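# Nest three plates into one aligned stack

## Task

Put all three plates into a single stack in which every plate sits fully down inside the top of the plate beneath it (not perched on its rim), with each plate's well A1, the one at its cut-off corner, lying directly above the A1 well of the plate below; then open the grippers and move both arms away from the stack.

## Robot and tools

ROBOT AND FRAME. There are two arms, left_arm and right_arm, each ending in a parallel gripper. All positions share one scene frame: the origin is on the table top midway between the arms, +x points out across the table, +z points up, and left_arm stands on the +y side. The arm names do not match the left or right of any image. A gripper's fingers extend along its own +z axis and close along its own y axis. end_effector_position is the point between the finger pads, roughly 1 cm short of the fingertips. Reported hand positions can be a little wrong, more so at long reach, and moves usually finish a centimetre or more off target, mostly too low. A commanded step of only a few mm may not move the hand at all.

execute_actions. Argument actions: a list of up to 15 actions, run in order. Each action is a list of 1 to 15 rows. Each row is one control step of 1/30 s. An action always lasts 15 steps, and if it has fewer rows its final row is repeated. A row holds 16 numbers covering both arms, even when only one arm moves: left_arm x, y, z, qw, qx, qy, qz, opening, then right_arm in the same order. x, y, z are the absolute target for end_effector_position in metres in the scene frame. qw, qx, qy, qz are the absolute target orientation, w first, in the scene frame. To hold an orientation steady, repeat one fixed quaternion in every row instead of copying the slightly drifted reported one. opening runs from -1 (closed) to +1 (fully open, 0.094 m) and is an absolute setting. A row may also carry 12 extra numbers from 0 to 1: stiffness scales for each joint's position gain, left_arm's 6 joints then right_arm's 6, in Joint positions order; they persist until you change them. An empty actions list just returns the current state and images.

Motion limits. Each step the target is clipped to within 70 mm and 16 degrees of the measured hand pose, so a distant target may take several actions; after an action the arm only continues to its last clipped pose, so send the remainder next. If position and orientation cannot both be met, position wins. An action is refused for both arms if any target lies more than 0.6 m from that gripper's current position along any of its axes. If the first action fails that check against the last reported state, or any action is malformed, the whole call is rejected and nothing moves. Joint ranges (rad): waist -2.880 to 2.880, shoulder 0.000 to 3.142, elbow 0.000 to 3.019, wrist pitch -1.693 to 1.571, wrist yaw -1.571 to 1.571, wrist roll -2.094 to 2.094. The elbows cannot fully straighten.

Results. The state line, left_arm: ... | right_arm: ..., gives each gripper's position and quaternion. A Hand target line shows the pose the controller is now steering toward. pose unreachable means the clearance check altered or blocked that arm's command. A too close message counts each arm's mounting plate and its half of the rear frame as part of that arm. Step readings list positions at some steps, and HELD with an arm's label marks steps where that arm's command was held back. grip_measured is the finger opening on the same -1..1 scale, and the last number in Joint positions is the opening in metres. Each gripper reading may be off by up to about 1 mm. Joint torques are raw drive outputs, noisy and offset, and not zero in free air. MOTOR HOT appears from 85 °C. At 100 °C an OVER-TEMPERATURE FAULT drops that arm and its load, so avoid holding loads for long.

Gripping. To hold something, command an opening below grip_measured: about 0.03 below grips firmly, less grips more lightly. Pads push about 50 to 62 N each, less on parts under about 2 mm thick. Something may briefly pull on a held part or nudge a loose one.

Cameras. cam_head_left and cam_head_right are 672x504. cam_left_wrist and cam_right_wrist are 616x616 fisheye. zoom_image takes camera (one of those names) and region [x0, y0, x1, y1] in that camera's pixels, top-left origin, at most 504 by 504. It returns a closer view of the latest image.

finished_scene ends the scene for good; scene may be omitted or set to 1. The stack must already be correct and stable, with grippers released and clear.

Printer (optional). check_part judges a design without printing. print_part prints one rigid orange part. Both take design, the full JSON text as a string in format print3d-design/1 (features of add or cut profiles: rect, circle, slot or polygon, with z0, z1 and optional taper, in mm), and use_face (z-, z+, x-, x+, y- or y+; default z-) naming the face that rests on the table. The part arrives loose on the bare table between the arm bases, in a space 158 mm along x, 148 mm along y and 99 mm tall. Printing is refused while a hand holds anything, while anything moves, or while anything, arm links included, is in or close to that space. At most 3 parts, 8 jobs and 64 checks are allowed. A design that crashes the printer software ends everything, so keep designs simple. A printed part may stay anywhere, even under or around the stack, provided the bottom plate lies flat.

Avoid. Do not drop parts or push anything off the table. Do not let the arms strike or press on each other. Avoid slamming or pressing hard on plates, and release and retreat gently.

Each tool is called after "Call:" as name(argument=value, ...) on one line, values as JSON.

## Session

Call:
execute_actions(actions=[])

Scene clock: 0.00 s.
left_arm: end_effector_position=(+0.2107, +0.0196, +0.3119) grip_measured=+1.000 end_effector_quat_wxyz=(+0.012, +0.210, +0.808, -0.551) | right_arm: end_effector_position=(+0.1499, -0.6665, +0.1400) grip_measured=+1.000 end_effector_quat_wxyz=(-0.059, +0.923, +0.345, +0.158)
Joint positions: left_arm=[-1.229  1.526  0.551 -0.129  0.145 -0.392  0.094] | right_arm=[-1.769  1.188  0.894 -1.134 -0.885  0.604  0.094]
Joint velocities: left_arm=[-0.005 -0.005 -0.007  0.002  0.037  0.051  0.   ] | right_arm=[-0.005 -0.034  0.002  0.002  0.051  0.081  0.   ]
Joint torques (N m, as the arm reports them, + toward a larger angle): no reading
Motor temperatures (°C, as the motors report them): left_arm=[27 27 24 27 28 28] | right_arm=[27 28 27 27 25 27]
Hand target (left_arm): +0.221, +0.014, +0.323; +0.023, +0.207, +0.803, -0.559
Hand target (right_arm): +0.151, -0.670, +0.140; -0.059, +0.923, +0.347, +0.158
Joint stiffness scale: left_arm=[1. 1. 1. 1. 1. 1.] | right_arm=[1. 1. 1. 1. 1. 1.]

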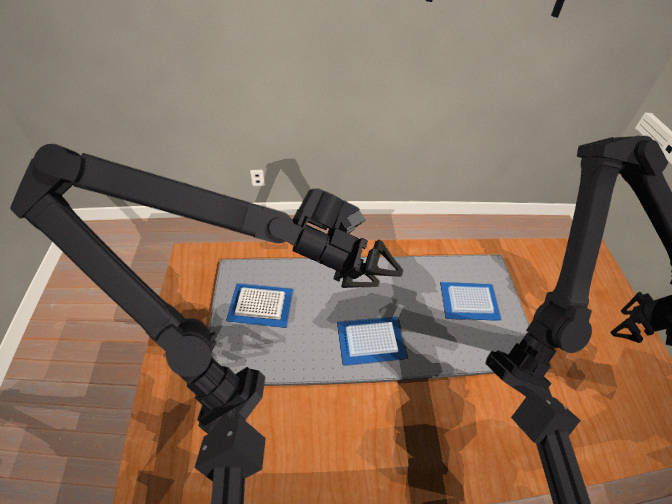

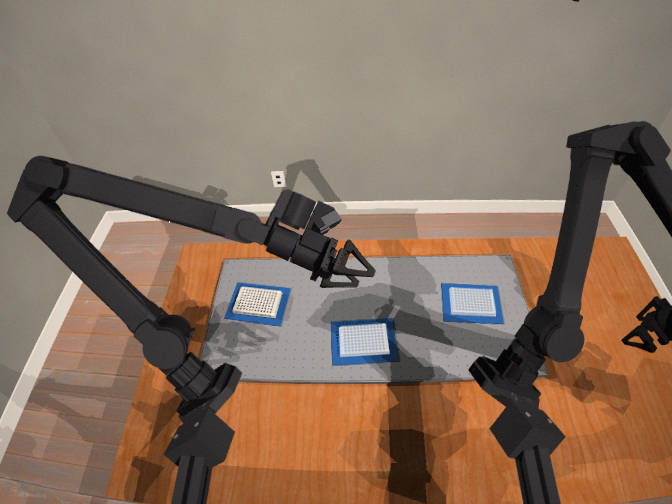

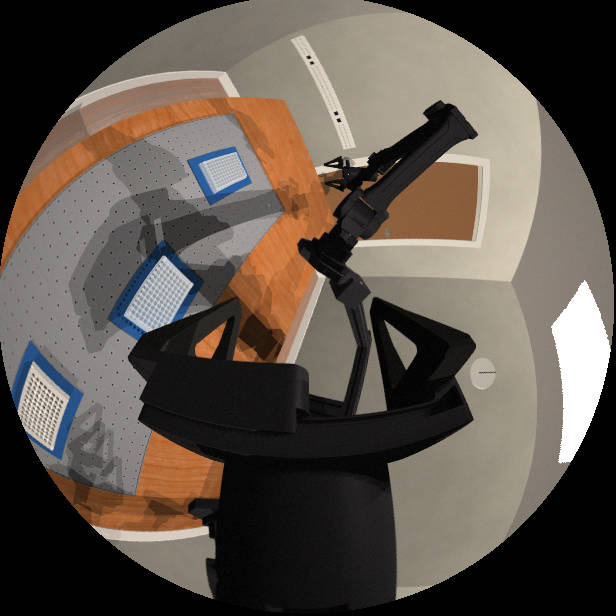

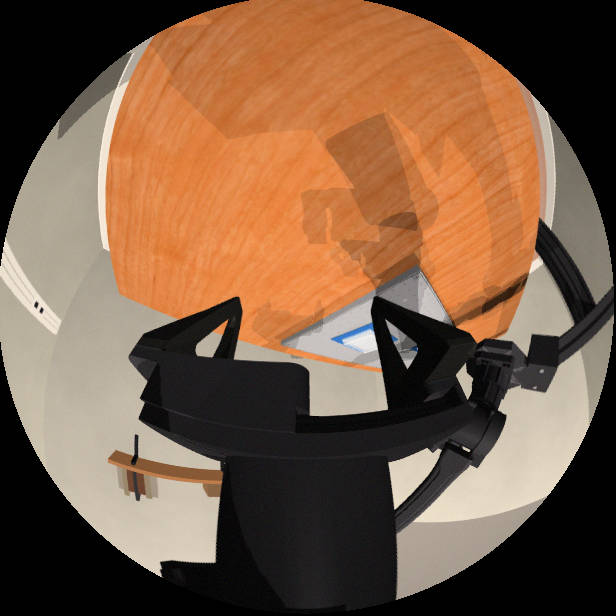

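Call:
zoom_image(camera="cam_head_left", region=[200, 250, 540, 400])

Call:
zoom_image(camera="cam_head_left", region=[220, 275, 300, 335])

Call:
zoom_image(camera="cam_head_left", region=[330, 310, 410, 370])

Call:
zoom_image(camera="cam_head_left", region=[430, 270, 510, 330])

Region (200, 250, 540, 400) of cam_head_left's 672x504 image, scaled by 1.482, with more detail than that image has; it fills the top 222 rows of this view, and the rest is white.

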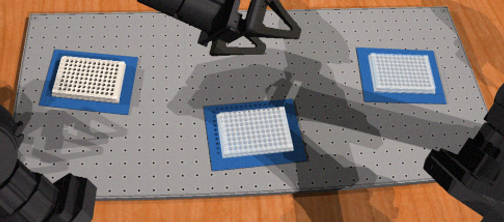

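Region (220, 275, 300, 335) of cam_head_left's 672x504 image, scaled by 6.300, with more detail than that image has; it fills the top 378 rows of this view, and the rest is white.

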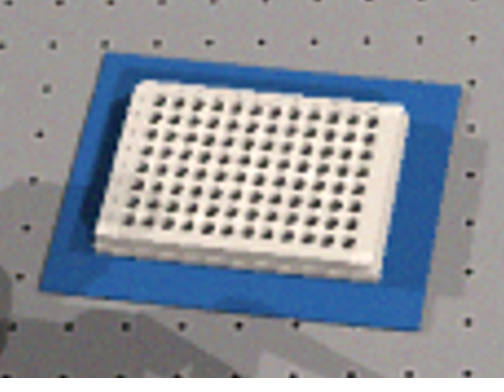

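Region (330, 310, 410, 370) of cam_head_left's 672x504 image, scaled by 6.300, with more detail than that image has; it fills the top 378 rows of this view, and the rest is white.

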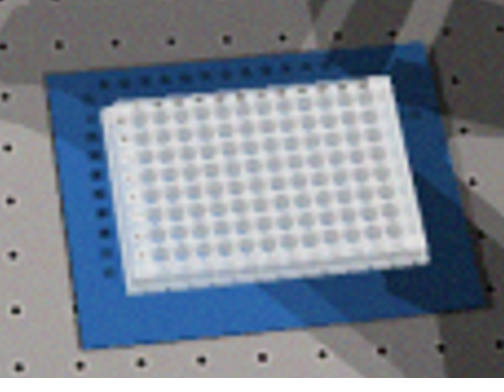

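Region (430, 270, 510, 330) of cam_head_left's 672x504 image, scaled by 6.300, with more detail than that image has; it fills the top 378 rows of this view, and the rest is white.

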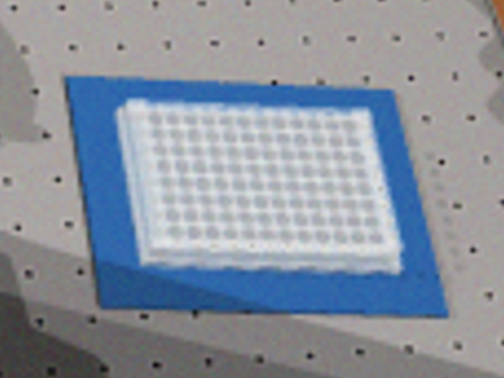

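Call:
execute_actions(actions=[[[0.26,0.1,0.28,0,0.4,0.85,-0.35,1,0.25,-0.58,0.2,0,0.707,0.707,0,1]],[[0.32,0.2,0.24,0,0.6,0.78,-0.15,1,0.32,-0.48,0.2,0,0.38,0.92,0,1]],[[0.38,0.3,0.2,0,0.707,0.707,0,1,0.36,-0.38,0.2,0,0,1,0,1]],[[0.38,0.3,0.2,0,0.707,0.707,0,1,0.38,-0.3,0.2,0,-0.38,0.92,0,1]],[[0.38,0.3,0.2,0,0.707,0.707,0,1,0.38,-0.3,0.2,0,-0.707,0.707,0,1]],[[0.38,0.3,0.2,0,0.707,0.707,0,1,0.38,-0.3,0.2,0,-0.707,0.707,0,1]]])

Scene clock: 14.13 s.
left_arm: end_effector_position=(+0.3763, +0.3020, +0.1967) grip_measured=+1.000 end_effector_quat_wxyz=(-0.012, +0.709, +0.705, -0.000) | right_arm: end_effector_position=(+0.3671, -0.2957, +0.1957) grip_measured=+1.000 end_effector_quat_wxyz=(+0.012, +0.714, -0.700, -0.004)
Joint positions: left_arm=[-0.804  1.328  0.808 -1.068 -0.804  0.948  0.094] | right_arm=[ 0.51   0.862  0.66  -1.101  0.754 -1.153  0.094]
Joint velocities: left_arm=[-0.015 -0.015  0.002  0.012 -0.007 -0.051  0.   ] | right_arm=[-0.005 -0.005 -0.002  0.022 -0.051 -0.037  0.   ]
Joint torques (N m, as the arm reports them, + toward a larger angle): left_arm=[-8.87 -7.24  4.8   1.05  0.28 -0.07] | right_arm=[ 2.13 -5.25  8.7   0.97 -0.38 -0.2 ]
Motor temperatures (°C, as the motors report them): left_arm=[28 27 26 27 28 28] | right_arm=[27 28 27 27 25 27]
Hand target (left_arm): +0.380, +0.300, +0.200; -0.000, +0.707, +0.707, +0.000
Hand target (right_arm): +0.380, -0.301, +0.200; +0.000, +0.707, -0.707, +0.001
Off the commanded pose (left_arm): 0.005 m, 1 deg.
Off the commanded pose (right_arm): 0.014 m, 2 deg.
Joint stiffness scale: left_arm=[1. 1. 1. 1. 1. 1.] | right_arm=[1. 1. 1. 1. 1. 1.]
Step readings (end_effector_position; steps 1 to 15: 1st action; 16 to 30: 2nd action; 31 to 45: 3rd action; 46 to 60: 4th action; 61 to 75: 5th action; 76 to 90: 6th action):
0: left_arm (+0.2107, +0.0196, +0.3119) | right_arm (+0.1499, -0.6665, +0.1400)
1: left_arm (+0.2110, +0.0255, +0.3047) | right_arm (+0.1466, -0.6627, +0.1396)
2: left_arm (+0.2116, +0.0395, +0.2919) | right_arm (+0.1453, -0.6540, +0.1397)
4: left_arm (+0.2210, +0.0761, +0.2655) | right_arm (+0.1557, -0.6313, +0.1465)
8: left_arm (+0.2436, +0.1100, +0.2606) | right_arm (+0.2005, -0.6016, +0.1764)
15: left_arm (+0.2591, +0.1039, +0.2720) | right_arm (+0.2706, -0.5868, +0.2270)
16: left_arm (+0.2622, +0.1127, +0.2649) | right_arm (+0.2668, -0.5862, +0.2260)
17: left_arm (+0.2666, +0.1294, +0.2542) | right_arm (+0.2673, -0.5777, +0.2217)
19: left_arm (+0.2808, +0.1684, +0.2329) | right_arm (+0.2762, -0.5474, +0.2133)
23: left_arm (+0.3046, +0.2049, +0.2239) | right_arm (+0.3066, -0.4921, +0.2095)
30: left_arm (+0.3110, +0.2049, +0.2291) | right_arm (+0.3202, -0.4732, +0.2011)
31: left_arm (+0.3201, +0.2160, +0.2247) | right_arm (+0.3177, -0.4776, +0.2007)
32: left_arm (+0.3313, +0.2336, +0.2185) | right_arm (+0.3218, -0.4729, +0.2024)
34: left_arm (+0.3512, +0.2670, +0.2053) | right_arm (+0.3391, -0.4477, +0.2089)
38: left_arm (+0.3686, +0.3012, +0.1917) | right_arm (+0.3662, -0.3868, +0.2175)
45: left_arm (+0.3763, +0.3023, +0.1967) | right_arm (+0.3583, -0.3690, +0.1942)
46: left_arm (+0.3764, +0.3021, +0.1967) | right_arm (+0.3596, -0.3711, +0.1947)
47: left_arm (+0.3764, +0.3021, +0.1967) | right_arm (+0.3640, -0.3640, +0.1976)
49: left_arm (+0.3763, +0.3020, +0.1967) | right_arm (+0.3706, -0.3305, +0.2027)
53: left_arm (+0.3763, +0.3020, +0.1967) | right_arm (+0.3649, -0.2881, +0.1947)
60: left_arm (+0.3763, +0.3020, +0.1967) | right_arm (+0.3618, -0.2897, +0.1891)
61: left_arm (+0.3763, +0.3020, +0.1967) | right_arm (+0.3630, -0.2916, +0.1900)
62: left_arm (+0.3763, +0.3020, +0.1967) | right_arm (+0.3639, -0.2940, +0.1912)
64: left_arm (+0.3763, +0.3020, +0.1967) | right_arm (+0.3663, -0.2972, +0.1933)
68: left_arm (+0.3763, +0.3020, +0.1967) | right_arm (+0.3686, -0.2993, +0.1947)
75: left_arm (+0.3763, +0.3020, +0.1967) | right_arm (+0.3677, -0.2975, +0.1946)
76: left_arm (+0.3763, +0.3020, +0.1967) | right_arm (+0.3672, -0.2965, +0.1946)
77: left_arm (+0.3763, +0.3020, +0.1967) | right_arm (+0.3669, -0.2958, +0.1946)
79: left_arm (+0.3763, +0.3020, +0.1967) | right_arm (+0.3663, -0.2947, +0.1947)
83: left_arm (+0.3763, +0.3020, +0.1967) | right_arm (+0.3662, -0.2951, +0.1952)
90: end_effector_position above

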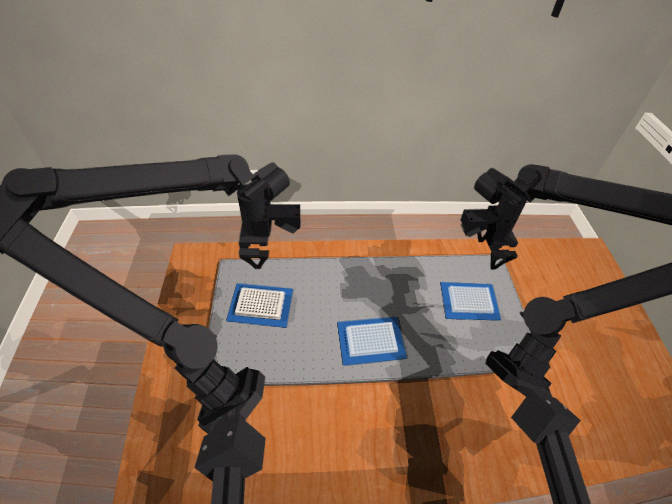

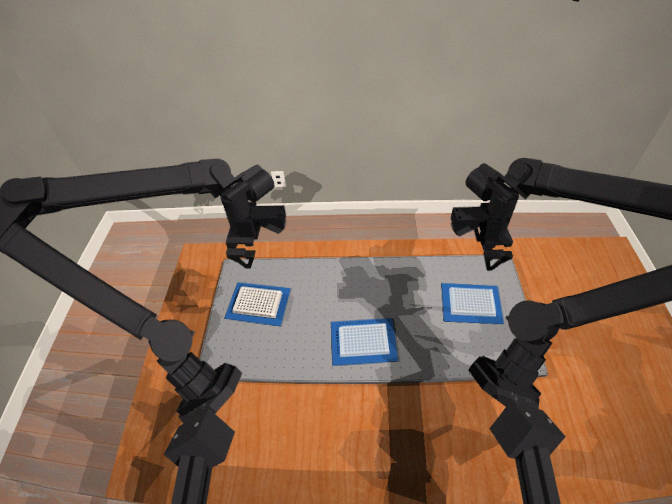

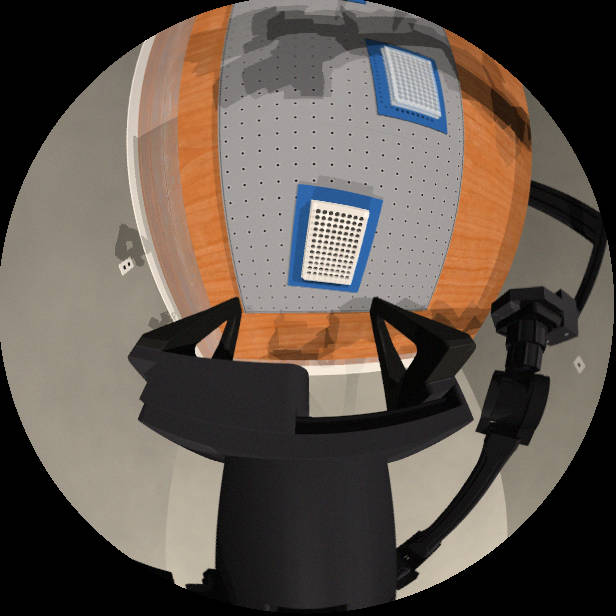

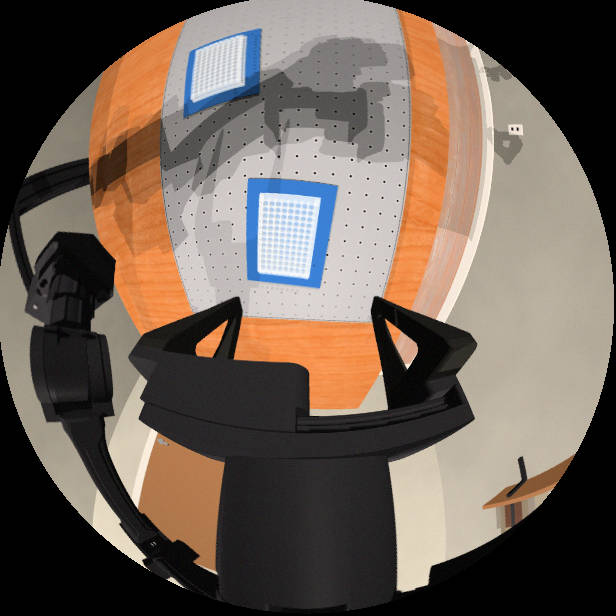

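Call:
execute_actions(actions=[[[0.36,0.3,0.14,0,0.743,0.669,0,1,0.36,-0.295,0.14,0,-0.676,0.737,0,1]],[[0.337,0.3,0.085,0,0.743,0.669,0,1,0.34,-0.29,0.085,0,-0.676,0.737,0,1]],[[0.337,0.3,0.07,0,0.743,0.669,0,1,0.34,-0.29,0.07,0,-0.676,0.737,0,1]]])

Scene clock: 19.33 s.
left_arm: end_effector_position=(+0.3360, +0.2998, +0.0735) grip_measured=+1.000 end_effector_quat_wxyz=(-0.000, +0.743, +0.670, +0.000) | right_arm: end_effector_position=(+0.3450, -0.2901, +0.0764) grip_measured=+1.000 end_effector_quat_wxyz=(+0.006, -0.671, +0.741, -0.003)
Joint positions: left_arm=[-0.564  1.444  0.557 -0.429 -0.769  1.407  0.094] | right_arm=[ 0.205  1.015  0.432 -0.436  0.625 -1.43   0.094]
Joint velocities: left_arm=[-0.005 -0.005  0.002 -0.002 -0.037 -0.007  0.   ] | right_arm=[ 0.005  0.005 -0.007 -0.012 -0.051 -0.037  0.   ]
Joint torques (N m, as the arm reports them, + toward a larger angle): left_arm=[-7.02 -6.34  2.39  1.2   0.32 -0.01] | right_arm=[ 3.06 -4.96  3.07  1.1  -0.38 -0.23]
Motor temperatures (°C, as the motors report them): left_arm=[28 27 26 27 28 28] | right_arm=[27 28 28 27 25 27]
Hand target (left_arm): +0.337, +0.300, +0.070; +0.000, +0.743, +0.669, +0.000
Hand target (right_arm): +0.340, -0.290, +0.070; -0.000, -0.676, +0.737, -0.000
Off the commanded pose (left_arm): 0.004 m, 0 deg.
Off the commanded pose (right_arm): 0.008 m, 1 deg.
Joint stiffness scale: left_arm=[1. 1. 1. 1. 1. 1.] | right_arm=[1. 1. 1. 1. 1. 1.]
Step readings (end_effector_position; steps 1 to 15: 1st action; 16 to 30: 2nd action; 31 to 45: 3rd action):
0: left_arm (+0.3763, +0.3020, +0.1967) | right_arm (+0.3671, -0.2957, +0.1957)
1: left_arm (+0.3759, +0.3006, +0.1925) | right_arm (+0.3674, -0.2933, +0.1919)
2: left_arm (+0.3756, +0.2986, +0.1845) | right_arm (+0.3695, -0.2917, +0.1838)
4: left_arm (+0.3631, +0.3017, +0.1628) | right_arm (+0.3631, -0.2952, +0.1643)
8: left_arm (+0.3470, +0.3050, +0.1391) | right_arm (+0.3548, -0.3003, +0.1452)
15: left_arm (+0.3515, +0.3014, +0.1383) | right_arm (+0.3596, -0.2983, +0.1443)
16: left_arm (+0.3513, +0.3001, +0.1348) | right_arm (+0.3597, -0.2954, +0.1410)
17: left_arm (+0.3522, +0.2988, +0.1276) | right_arm (+0.3607, -0.2935, +0.1340)
19: left_arm (+0.3425, +0.3021, +0.1086) | right_arm (+0.3504, -0.2940, +0.1160)
23: left_arm (+0.3265, +0.3039, +0.0864) | right_arm (+0.3334, -0.2925, +0.0915)
30: left_arm (+0.3296, +0.3009, +0.0847) | right_arm (+0.3382, -0.2894, +0.0878)
31: left_arm (+0.3308, +0.3001, +0.0839) | right_arm (+0.3394, -0.2884, +0.0871)
32: left_arm (+0.3330, +0.2995, +0.0821) | right_arm (+0.3419, -0.2882, +0.0852)
34: left_arm (+0.3355, +0.2999, +0.0776) | right_arm (+0.3444, -0.2898, +0.0808)
38: left_arm (+0.3355, +0.3001, +0.0736) | right_arm (+0.3442, -0.2903, +0.0764)
45: end_effector_position above

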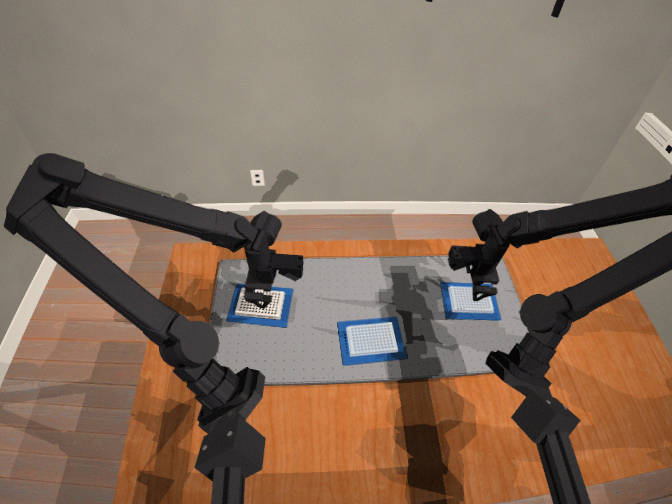

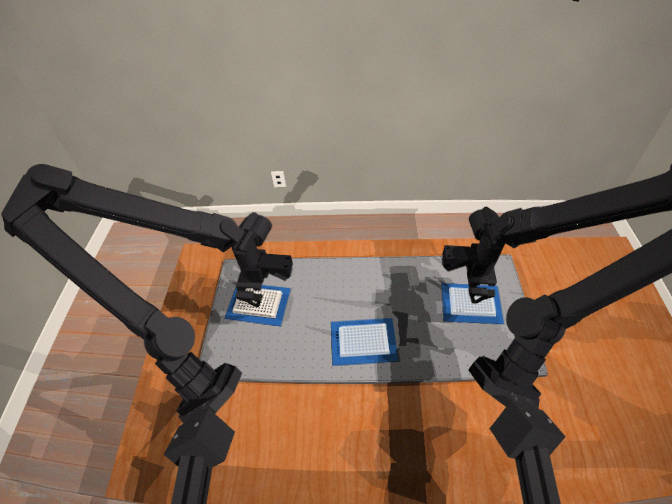

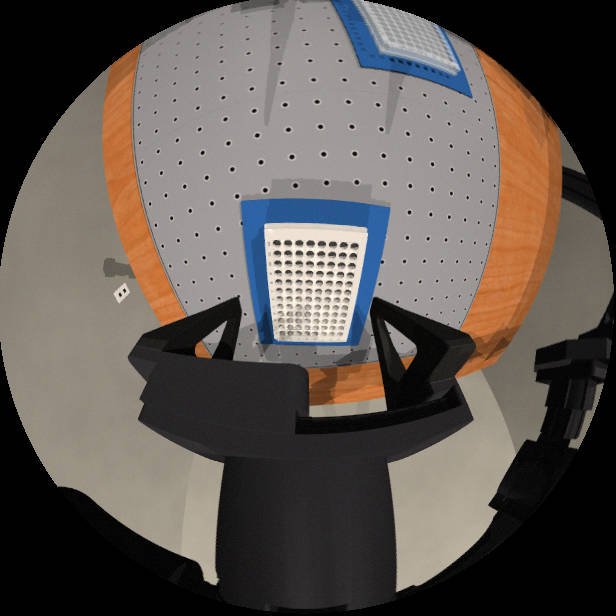

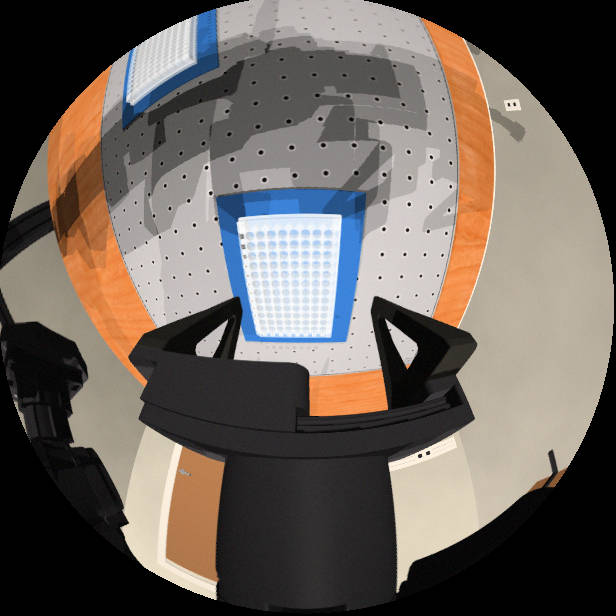

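Call:
zoom_image(camera="cam_right_wrist", region=[210, 185, 390, 355])

Call:
zoom_image(camera="cam_left_wrist", region=[220, 185, 400, 355])

Region (210, 185, 390, 355) of cam_right_wrist's 616x616 image, scaled by 2.800, with more detail than that image has.

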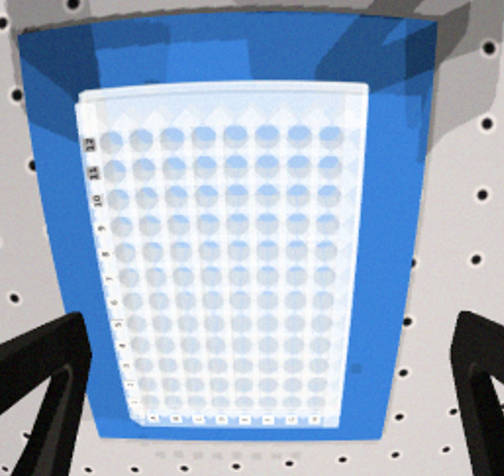

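Region (220, 185, 400, 355) of cam_left_wrist's 616x616 image, scaled by 2.800, with more detail than that image has.

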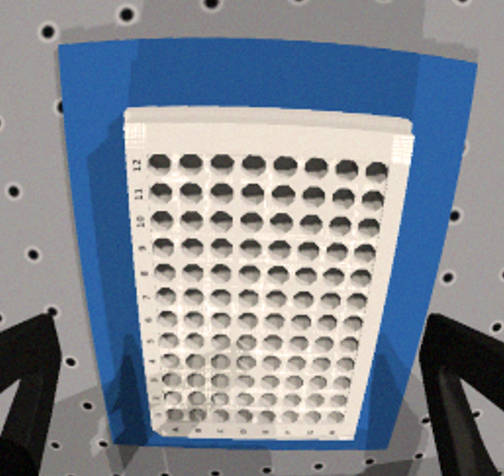

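Call:
execute_actions(actions=[[[0.329,0.306,0.06,0,0.755,0.656,0,1,0.332,-0.285,0.09,0,-0.3,0.954,0,1]],[[0.329,0.306,0.05,0,0.755,0.656,0,1,0.332,-0.285,0.09,0,0.1,0.995,0,1]],[[0.329,0.306,0.045,0,0.755,0.656,0,1,0.332,-0.285,0.09,0,0.45,0.893,0,1]],[[0.329,0.306,0.045,0,0.755,0.656,0,1,0.332,-0.285,0.08,0,0.737,0.676,0,1]],[[0.329,0.306,0.045,0,0.755,0.656,0,1,0.33,-0.285,0.06,0,0.737,0.676,0,1]],[[0.329,0.306,0.045,0,0.755,0.656,0,1,0.33,-0.285,0.047,0,0.737,0.676,0,1]]])

Call:
zoom_image(camera="cam_right_wrist", region=[208, 180, 408, 380])

Call:
zoom_image(camera="cam_left_wrist", region=[208, 180, 408, 380])

Scene clock: 30.40 s.
left_arm: end_effector_position=(+0.3307, +0.3050, +0.0498) grip_measured=+1.000 end_effector_quat_wxyz=(+0.002, +0.754, +0.657, +0.001) | right_arm: end_effector_position=(+0.3247, -0.2834, +0.0508) grip_measured=+1.000 end_effector_quat_wxyz=(-0.002, +0.730, +0.684, -0.000)
Joint positions: left_arm=[-0.5    1.48   0.523 -0.294 -0.749  1.532  0.094] | right_arm=[ 0.167  1.095  0.377 -0.298  0.605  1.65   0.094]
Joint velocities: left_arm=[-0.015 -0.005  0.017 -0.002  0.037  0.007  0.   ] | right_arm=[ 0.005 -0.015 -0.002  0.017 -0.081 -0.051  0.   ]
Joint torques (N m, as the arm reports them, + toward a larger angle): left_arm=[-6.61 -7.08  1.54  1.07  0.31 -0.03] | right_arm=[ 2.99 -5.13  3.45  0.94 -0.17  0.04]
Motor temperatures (°C, as the motors report them): left_arm=[28 27 25 27 28 28] | right_arm=[27 28 27 27 25 27]
Hand target (left_arm): +0.329, +0.306, +0.045; -0.000, +0.755, +0.656, -0.000
Hand target (right_arm): +0.330, -0.285, +0.047; +0.000, +0.737, +0.676, -0.000
Off the commanded pose (left_arm): 0.005 m, 0 deg.
Off the commanded pose (right_arm): 0.007 m, 1 deg.
Joint stiffness scale: left_arm=[1. 1. 1. 1. 1. 1.] | right_arm=[1. 1. 1. 1. 1. 1.]
Step readings (end_effector_position; steps 1 to 15: 1st action; 16 to 30: 2nd action; 31 to 45: 3rd action; 46 to 60: 4th action; 61 to 75: 5th action; 76 to 90: 6th action):
0: left_arm (+0.3360, +0.2998, +0.0735) | right_arm (+0.3450, -0.2901, +0.0764)
1: left_arm (+0.3358, +0.2994, +0.0728) | right_arm (+0.3442, -0.2897, +0.0769)
2: left_arm (+0.3354, +0.2999, +0.0710) | right_arm (+0.3425, -0.2888, +0.0785)
4: left_arm (+0.3315, +0.3031, +0.0668) | right_arm (+0.3391, -0.2868, +0.0832)
8: left_arm (+0.3268, +0.3060, +0.0635) | right_arm (+0.3383, -0.2866, +0.0890)
15: left_arm (+0.3279, +0.3056, +0.0635) | right_arm (+0.3364, -0.2887, +0.0895)
16: left_arm (+0.3285, +0.3051, +0.0629) | right_arm (+0.3353, -0.2885, +0.0894)
17: left_arm (+0.3297, +0.3047, +0.0614) | right_arm (+0.3349, -0.2883, +0.0893)
19: left_arm (+0.3305, +0.3053, +0.0575) | right_arm (+0.3345, -0.2883, +0.0892)
23: left_arm (+0.3292, +0.3054, +0.0539) | right_arm (+0.3345, -0.2883, +0.0892)
30: left_arm (+0.3297, +0.3052, +0.0539) | right_arm (+0.3345, -0.2883, +0.0892)
31: left_arm (+0.3299, +0.3050, +0.0536) | right_arm (+0.3345, -0.2882, +0.0892)
32: left_arm (+0.3307, +0.3047, +0.0530) | right_arm (+0.3345, -0.2882, +0.0892)
34: left_arm (+0.3311, +0.3050, +0.0513) | right_arm (+0.3345, -0.2882, +0.0892)
38: left_arm (+0.3306, +0.3050, +0.0498) | right_arm (+0.3345, -0.2882, +0.0892)
45: left_arm (+0.3307, +0.3050, +0.0498) | right_arm (+0.3345, -0.2882, +0.0892)
46: left_arm (+0.3307, +0.3050, +0.0498) | right_arm (+0.3351, -0.2874, +0.0890)
47: left_arm (+0.3307, +0.3050, +0.0498) | right_arm (+0.3364, -0.2862, +0.0887)
49: left_arm (+0.3307, +0.3050, +0.0498) | right_arm (+0.3383, -0.2848, +0.0880)
53: left_arm (+0.3307, +0.3050, +0.0498) | right_arm (+0.3377, -0.2843, +0.0865)
60: left_arm (+0.3307, +0.3050, +0.0498) | right_arm (+0.3367, -0.2841, +0.0860)
61: left_arm (+0.3307, +0.3050, +0.0498) | right_arm (+0.3373, -0.2836, +0.0849)
62: left_arm (+0.3307, +0.3050, +0.0498) | right_arm (+0.3382, -0.2841, +0.0818)
64: left_arm (+0.3307, +0.3050, +0.0498) | right_arm (+0.3347, -0.2854, +0.0734)
68: left_arm (+0.3307, +0.3050, +0.0498) | right_arm (+0.3239, -0.2824, +0.0627)
75: left_arm (+0.3307, +0.3050, +0.0498) | right_arm (+0.3226, -0.2821, +0.0616)
76: left_arm (+0.3307, +0.3050, +0.0498) | right_arm (+0.3237, -0.2820, +0.0611)
77: left_arm (+0.3307, +0.3050, +0.0498) | right_arm (+0.3252, -0.2823, +0.0593)
79: left_arm (+0.3307, +0.3050, +0.0498) | right_arm (+0.3262, -0.2836, +0.0550)
83: left_arm (+0.3307, +0.3050, +0.0498) | right_arm (+0.3241, -0.2835, +0.0509)
90: end_effector_position above

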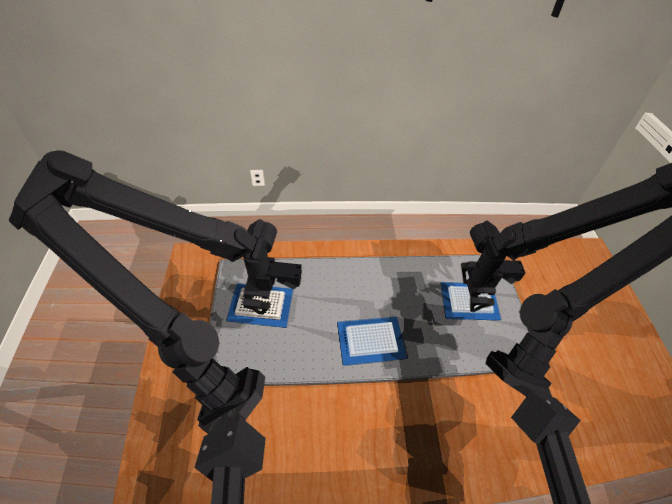

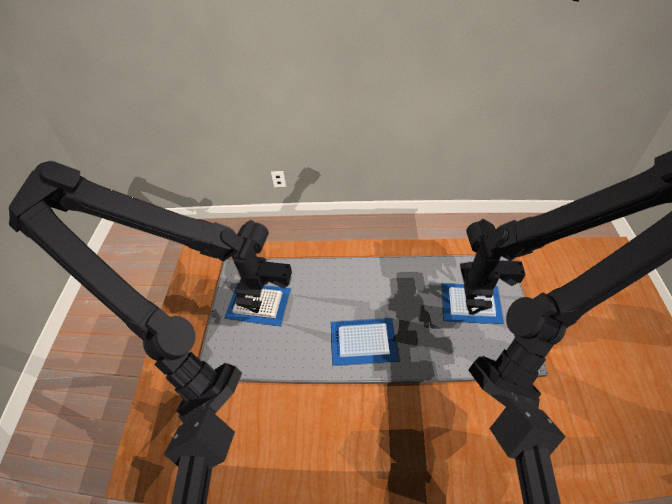

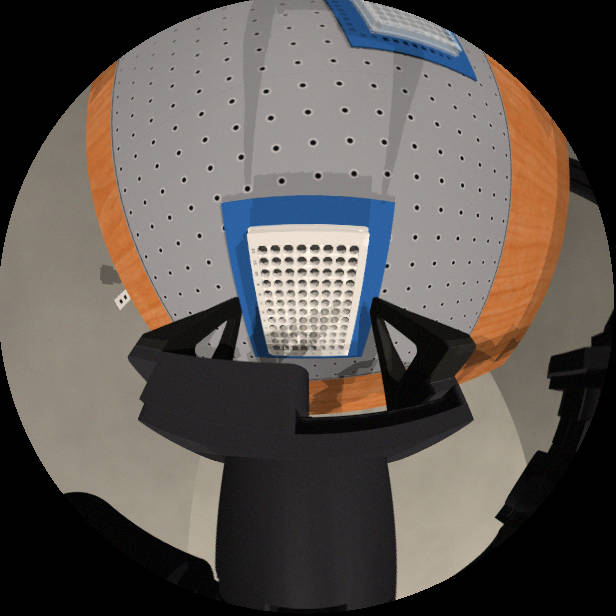

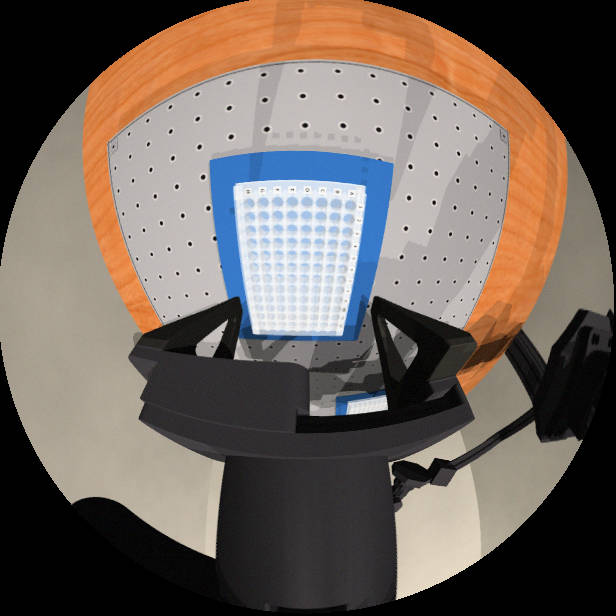

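Region (208, 180, 408, 380) of cam_right_wrist's 616x616 image, scaled by 2.520, with more detail than that image has.

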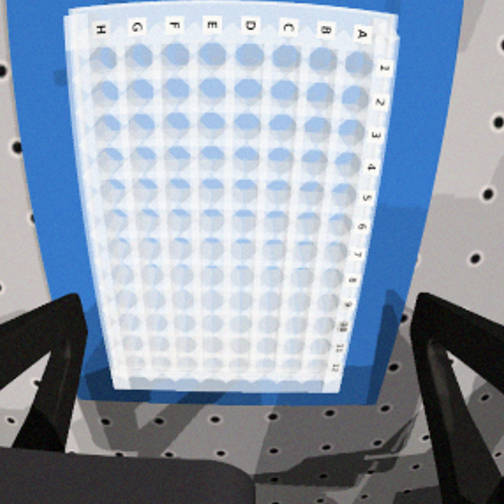

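Region (208, 180, 408, 380) of cam_left_wrist's 616x616 image, scaled by 2.520, with more detail than that image has.

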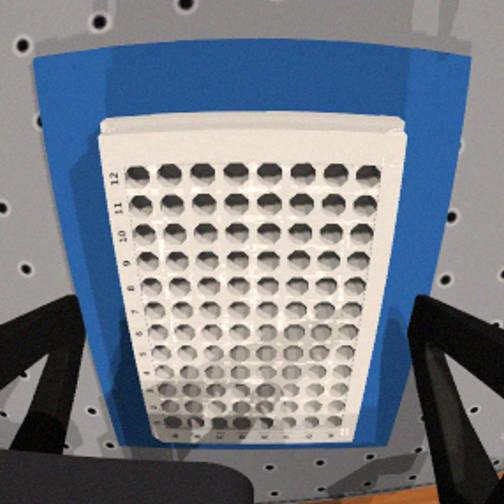

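Call:
execute_actions(actions=[[[0.329,0.319,0.045,0,0.755,0.656,0,1,0.334,-0.299,0.047,0,0.745,0.667,0,1]],[[0.329,0.319,0.039,0,0.755,0.656,0,1,0.334,-0.299,0.04,0,0.745,0.667,0,1]],[[0.329,0.319,0.033,0,0.755,0.656,0,1,0.334,-0.299,0.033,0,0.745,0.667,0,1]]])

Call:
zoom_image(camera="cam_right_wrist", region=[208, 180, 408, 380])

Call:
zoom_image(camera="cam_left_wrist", region=[208, 180, 408, 380])

Scene clock: 36.67 s.
left_arm: end_effector_position=(+0.3311, +0.3183, +0.0378) grip_measured=+1.000 end_effector_quat_wxyz=(+0.002, +0.754, +0.657, +0.002) | right_arm: end_effector_position=(+0.3277, -0.2967, +0.0376) grip_measured=+1.000 end_effector_quat_wxyz=(-0.002, +0.745, +0.667, -0.000)
Joint positions: left_arm=[-0.44   1.474  0.507 -0.233 -0.729  1.607  0.094] | right_arm=[ 0.09   1.112  0.378 -0.239  0.562  1.617  0.094]
Joint velocities: left_arm=[-0.005  0.005 -0.007  0.002 -0.051 -0.037  0.   ] | right_arm=[ 0.005 -0.005  0.002  0.002  0.007  0.037  0.   ]
Joint torques (N m, as the arm reports them, + toward a larger angle): left_arm=[-6.65 -6.74  1.14  1.03  0.33 -0.02] | right_arm=[ 2.93 -5.43  3.23  0.95 -0.17 -0.22]
Motor temperatures (°C, as the motors report them): left_arm=[28 27 25 27 28 28] | right_arm=[27 28 27 27 25 27]
Hand target (left_arm): +0.329, +0.319, +0.033; +0.000, +0.755, +0.656, +0.000
Hand target (right_arm): +0.334, -0.299, +0.033; +0.000, +0.745, +0.667, -0.000
Off the commanded pose (left_arm): 0.005 m, 0 deg.
Off the commanded pose (right_arm): 0.008 m, 0 deg.
Joint stiffness scale: left_arm=[1. 1. 1. 1. 1. 1.] | right_arm=[1. 1. 1. 1. 1. 1.]
Step readings (end_effector_position; steps 1 to 15: 1st action; 16 to 30: 2nd action; 31 to 45: 3rd action):
0: left_arm (+0.3307, +0.3050, +0.0498) | right_arm (+0.3247, -0.2834, +0.0508)
1: left_arm (+0.3303, +0.3049, +0.0494) | right_arm (+0.3245, -0.2827, +0.0505)
2: left_arm (+0.3291, +0.3063, +0.0482) | right_arm (+0.3239, -0.2841, +0.0493)
4: left_arm (+0.3257, +0.3113, +0.0454) | right_arm (+0.3225, -0.2904, +0.0467)
8: left_arm (+0.3228, +0.3149, +0.0432) | right_arm (+0.3215, -0.2944, +0.0451)
15: left_arm (+0.3228, +0.3148, +0.0432) | right_arm (+0.3215, -0.2943, +0.0451)
16: left_arm (+0.3234, +0.3145, +0.0430) | right_arm (+0.3221, -0.2940, +0.0450)
17: left_arm (+0.3247, +0.3145, +0.0426) | right_arm (+0.3231, -0.2941, +0.0447)
19: left_arm (+0.3263, +0.3154, +0.0417) | right_arm (+0.3249, -0.2953, +0.0441)
23: left_arm (+0.3272, +0.3161, +0.0410) | right_arm (+0.3256, -0.2960, +0.0438)
30: left_arm (+0.3273, +0.3161, +0.0410) | right_arm (+0.3258, -0.2960, +0.0438)
31: left_arm (+0.3279, +0.3158, +0.0408) | right_arm (+0.3265, -0.2956, +0.0434)
32: left_arm (+0.3290, +0.3160, +0.0402) | right_arm (+0.3276, -0.2958, +0.0424)
34: left_arm (+0.3304, +0.3174, +0.0388) | right_arm (+0.3285, -0.2967, +0.0399)
38: left_arm (+0.3310, +0.3183, +0.0378) | right_arm (+0.3274, -0.2967, +0.0376)
45: end_effector_position above

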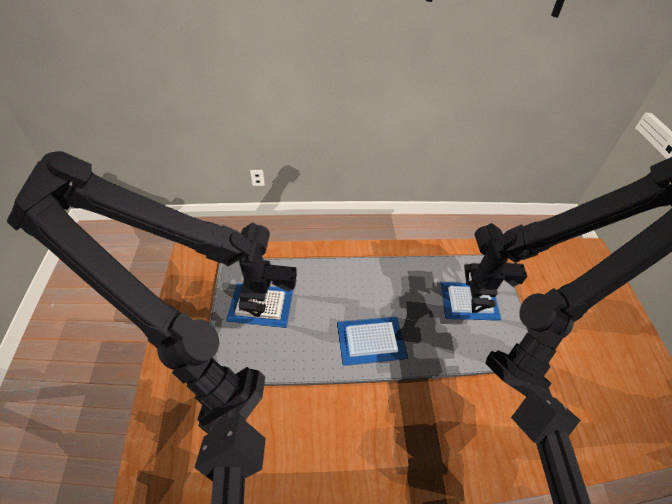

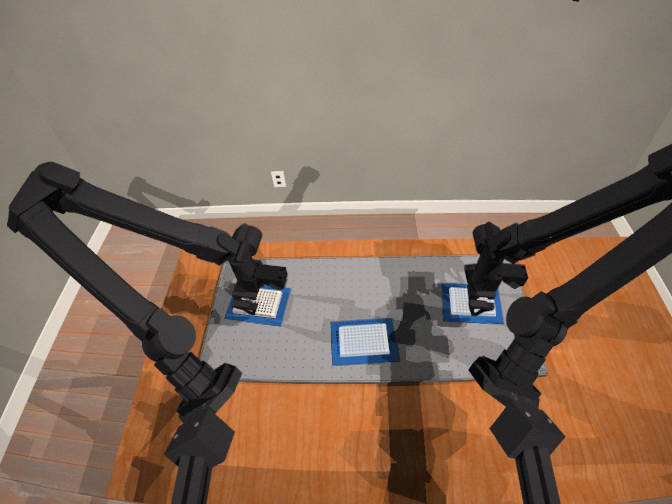

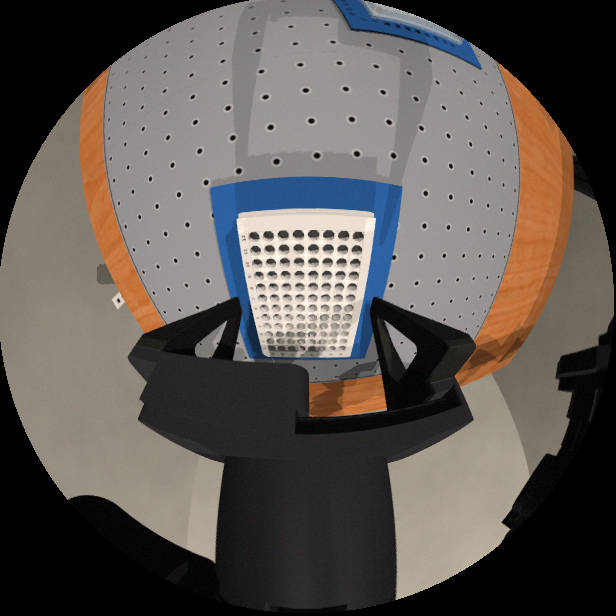

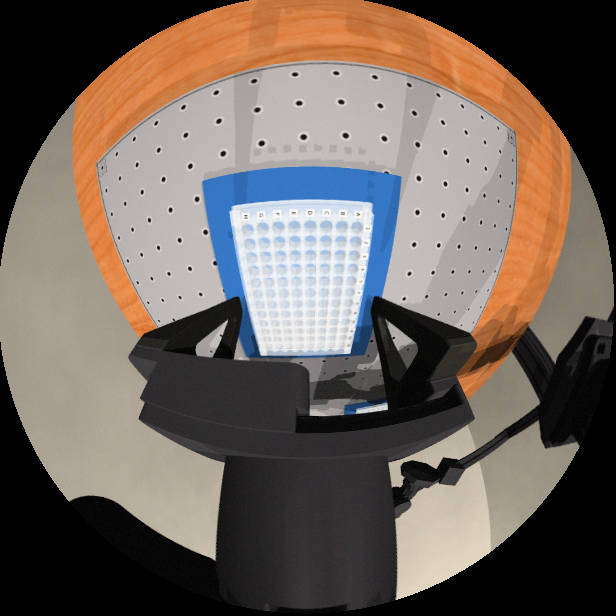

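Region (208, 180, 408, 380) of cam_right_wrist's 616x616 image, scaled by 2.520, with more detail than that image has.

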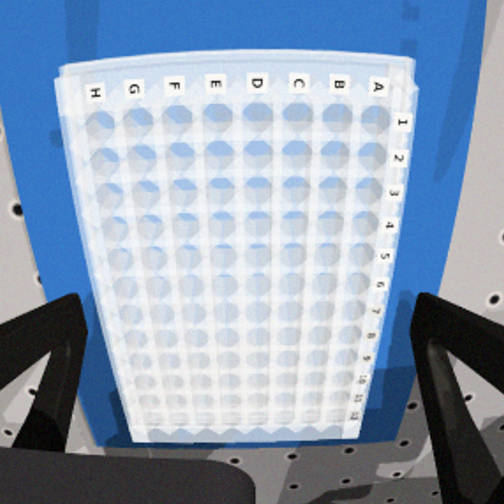

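Region (208, 180, 408, 380) of cam_left_wrist's 616x616 image, scaled by 2.520, with more detail than that image has.

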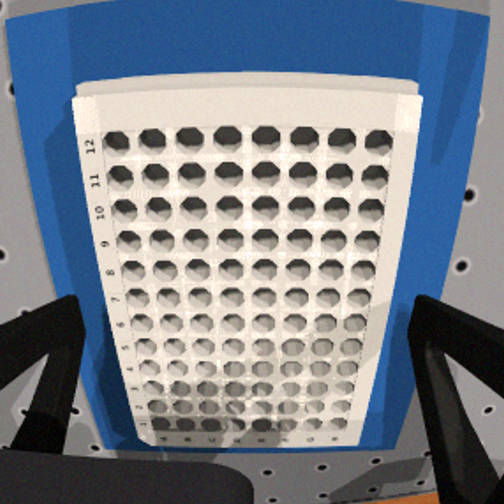

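Call:
execute_actions(actions=[[[0.329,0.319,0.028,0,0.755,0.656,0,1,0.338,-0.299,0.029,0,0.74,0.673,0,1]],[[0.329,0.319,0.023,0,0.755,0.656,0,1,0.338,-0.299,0.024,0,0.74,0.673,0,1]],[[0.329,0.319,0.018,0,0.755,0.656,0,1,0.338,-0.299,0.02,0,0.74,0.673,0,1]],[[0.329,0.319,0.018,0,0.755,0.656,0,0.82,0.338,-0.299,0.02,0,0.74,0.673,0,0.82]],[[0.329,0.319,0.018,0,0.755,0.656,0,0.72,0.338,-0.299,0.02,0,0.74,0.673,0,0.72]]])

Call:
zoom_image(camera="cam_head_left", region=[210, 260, 520, 340])

Scene clock: 43.80 s.
left_arm: end_effector_position=(+0.3305, +0.3177, +0.0224) grip_measured=+0.745 end_effector_quat_wxyz=(+0.002, +0.754, +0.656, +0.001) | right_arm: end_effector_position=(+0.3314, -0.2962, +0.0253) grip_measured=+0.744 end_effector_quat_wxyz=(-0.003, +0.739, +0.673, +0.000)
Joint positions: left_arm=[-0.407  1.521  0.506 -0.161 -0.716  1.648  0.082] | right_arm=[ 0.065  1.167  0.387 -0.182  0.547  1.576  0.082]
Joint velocities: left_arm=[-0.005 -0.015 -0.022 -0.017  0.037 -0.081 -0.001] | right_arm=[ 0.015 -0.005 -0.002  0.002 -0.037  0.11   0.   ]
Joint torques (N m, as the arm reports them, + toward a larger angle): left_arm=[-6.94 -7.06  0.95  0.89  0.31 -0.03] | right_arm=[ 2.68 -5.85  2.9   1.04 -0.16 -0.23]
Motor temperatures (°C, as the motors report them): left_arm=[28 27 25 27 28 28] | right_arm=[27 28 27 27 25 27]
Hand target (left_arm): +0.329, +0.319, +0.018; -0.000, +0.755, +0.656, -0.000
Hand target (right_arm): +0.338, -0.299, +0.020; +0.000, +0.740, +0.673, -0.000
Off the commanded pose (left_arm): 0.005 m, 0 deg.
Off the commanded pose (right_arm): 0.009 m, 0 deg.
Joint stiffness scale: left_arm=[1. 1. 1. 1. 1. 1.] | right_arm=[1. 1. 1. 1. 1. 1.]
Step readings (end_effector_position; steps 1 to 15: 1st action; 16 to 30: 2nd action; 31 to 45: 3rd action; 46 to 60: 4th action; 61 to 75: 5th action):
0: left_arm (+0.3311, +0.3183, +0.0378) | right_arm (+0.3277, -0.2967, +0.0376)
1: left_arm (+0.3313, +0.3180, +0.0375) | right_arm (+0.3278, -0.2965, +0.0373)
2: left_arm (+0.3318, +0.3178, +0.0366) | right_arm (+0.3281, -0.2963, +0.0367)
4: left_arm (+0.3316, +0.3180, +0.0345) | right_arm (+0.3285, -0.2960, +0.0351)
8: left_arm (+0.3303, +0.3178, +0.0324) | right_arm (+0.3294, -0.2959, +0.0337)
15: left_arm (+0.3305, +0.3177, +0.0323) | right_arm (+0.3296, -0.2959, +0.0337)
16: left_arm (+0.3307, +0.3174, +0.0320) | right_arm (+0.3301, -0.2957, +0.0335)
17: left_arm (+0.3314, +0.3173, +0.0313) | right_arm (+0.3307, -0.2957, +0.0327)
19: left_arm (+0.3315, +0.3177, +0.0293) | right_arm (+0.3314, -0.2962, +0.0308)
23: left_arm (+0.3305, +0.3178, +0.0275) | right_arm (+0.3307, -0.2961, +0.0291)
30: left_arm (+0.3306, +0.3177, +0.0274) | right_arm (+0.3309, -0.2961, +0.0291)
31: left_arm (+0.3311, +0.3175, +0.0271) | right_arm (+0.3313, -0.2960, +0.0288)
32: left_arm (+0.3316, +0.3174, +0.0264) | right_arm (+0.3318, -0.2959, +0.0282)
34: left_arm (+0.3315, +0.3177, +0.0244) | right_arm (+0.3322, -0.2963, +0.0267)
38: left_arm (+0.3302, +0.3177, +0.0224) | right_arm (+0.3312, -0.2962, +0.0253)
45: left_arm (+0.3305, +0.3177, +0.0224) | right_arm (+0.3314, -0.2962, +0.0253)
46: left_arm (+0.3305, +0.3177, +0.0224) | right_arm (+0.3314, -0.2962, +0.0253)
47: left_arm (+0.3305, +0.3177, +0.0224) | right_arm (+0.3314, -0.2962, +0.0253)
49: left_arm (+0.3305, +0.3177, +0.0224) | right_arm (+0.3314, -0.2962, +0.0253)
53: left_arm (+0.3305, +0.3177, +0.0224) | right_arm (+0.3314, -0.2962, +0.0253)
60: left_arm (+0.3305, +0.3177, +0.0224) | right_arm (+0.3314, -0.2962, +0.0253)
61: left_arm (+0.3305, +0.3177, +0.0224) | right_arm (+0.3314, -0.2962, +0.0253)
62: left_arm (+0.3305, +0.3177, +0.0224) | right_arm (+0.3314, -0.2962, +0.0253)
64: left_arm (+0.3305, +0.3177, +0.0224) | right_arm (+0.3314, -0.2962, +0.0253)
68: left_arm (+0.3305, +0.3177, +0.0224) | right_arm (+0.3314, -0.2962, +0.0253)
75: end_effector_position above

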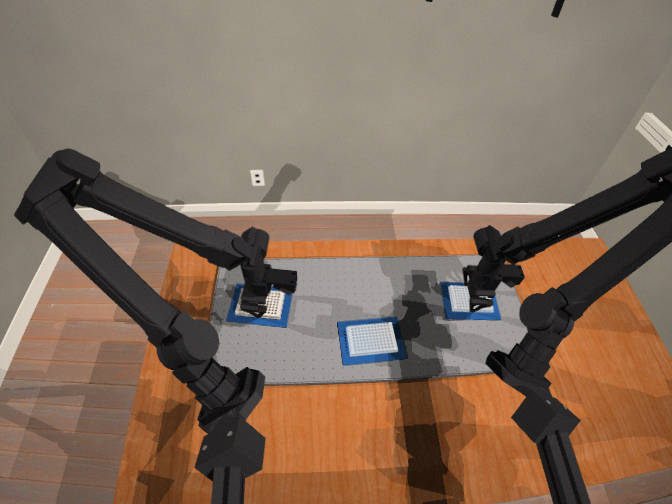

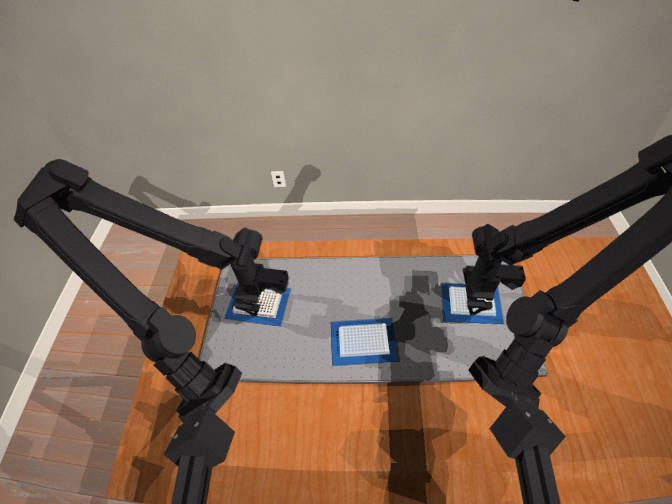

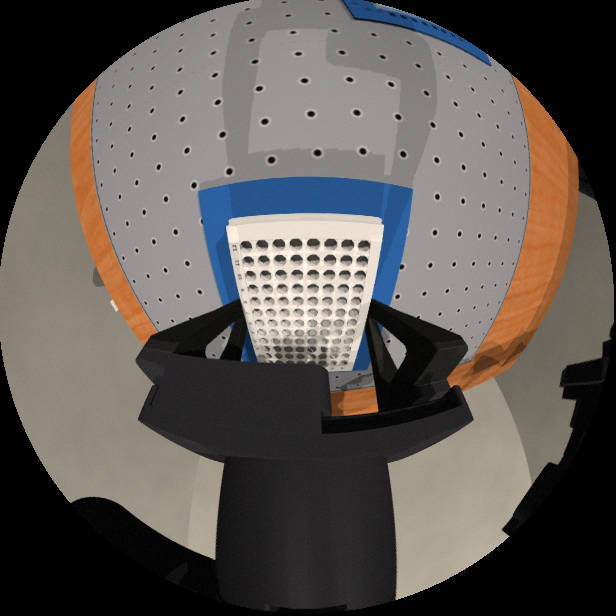

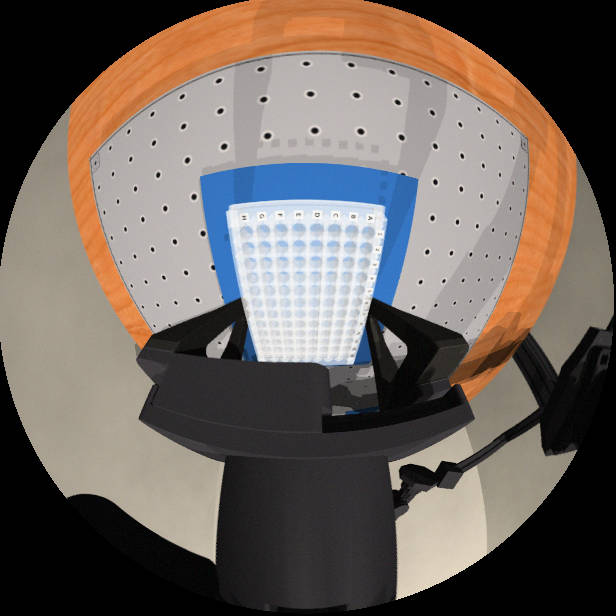

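Region (210, 260, 520, 340) of cam_head_left's 672x504 image, scaled by 1.626, with more detail than that image has; it fills the top 130 rows of this view, and the rest is white.

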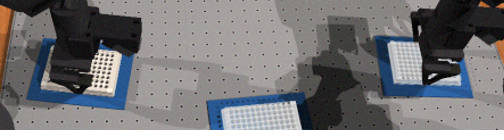

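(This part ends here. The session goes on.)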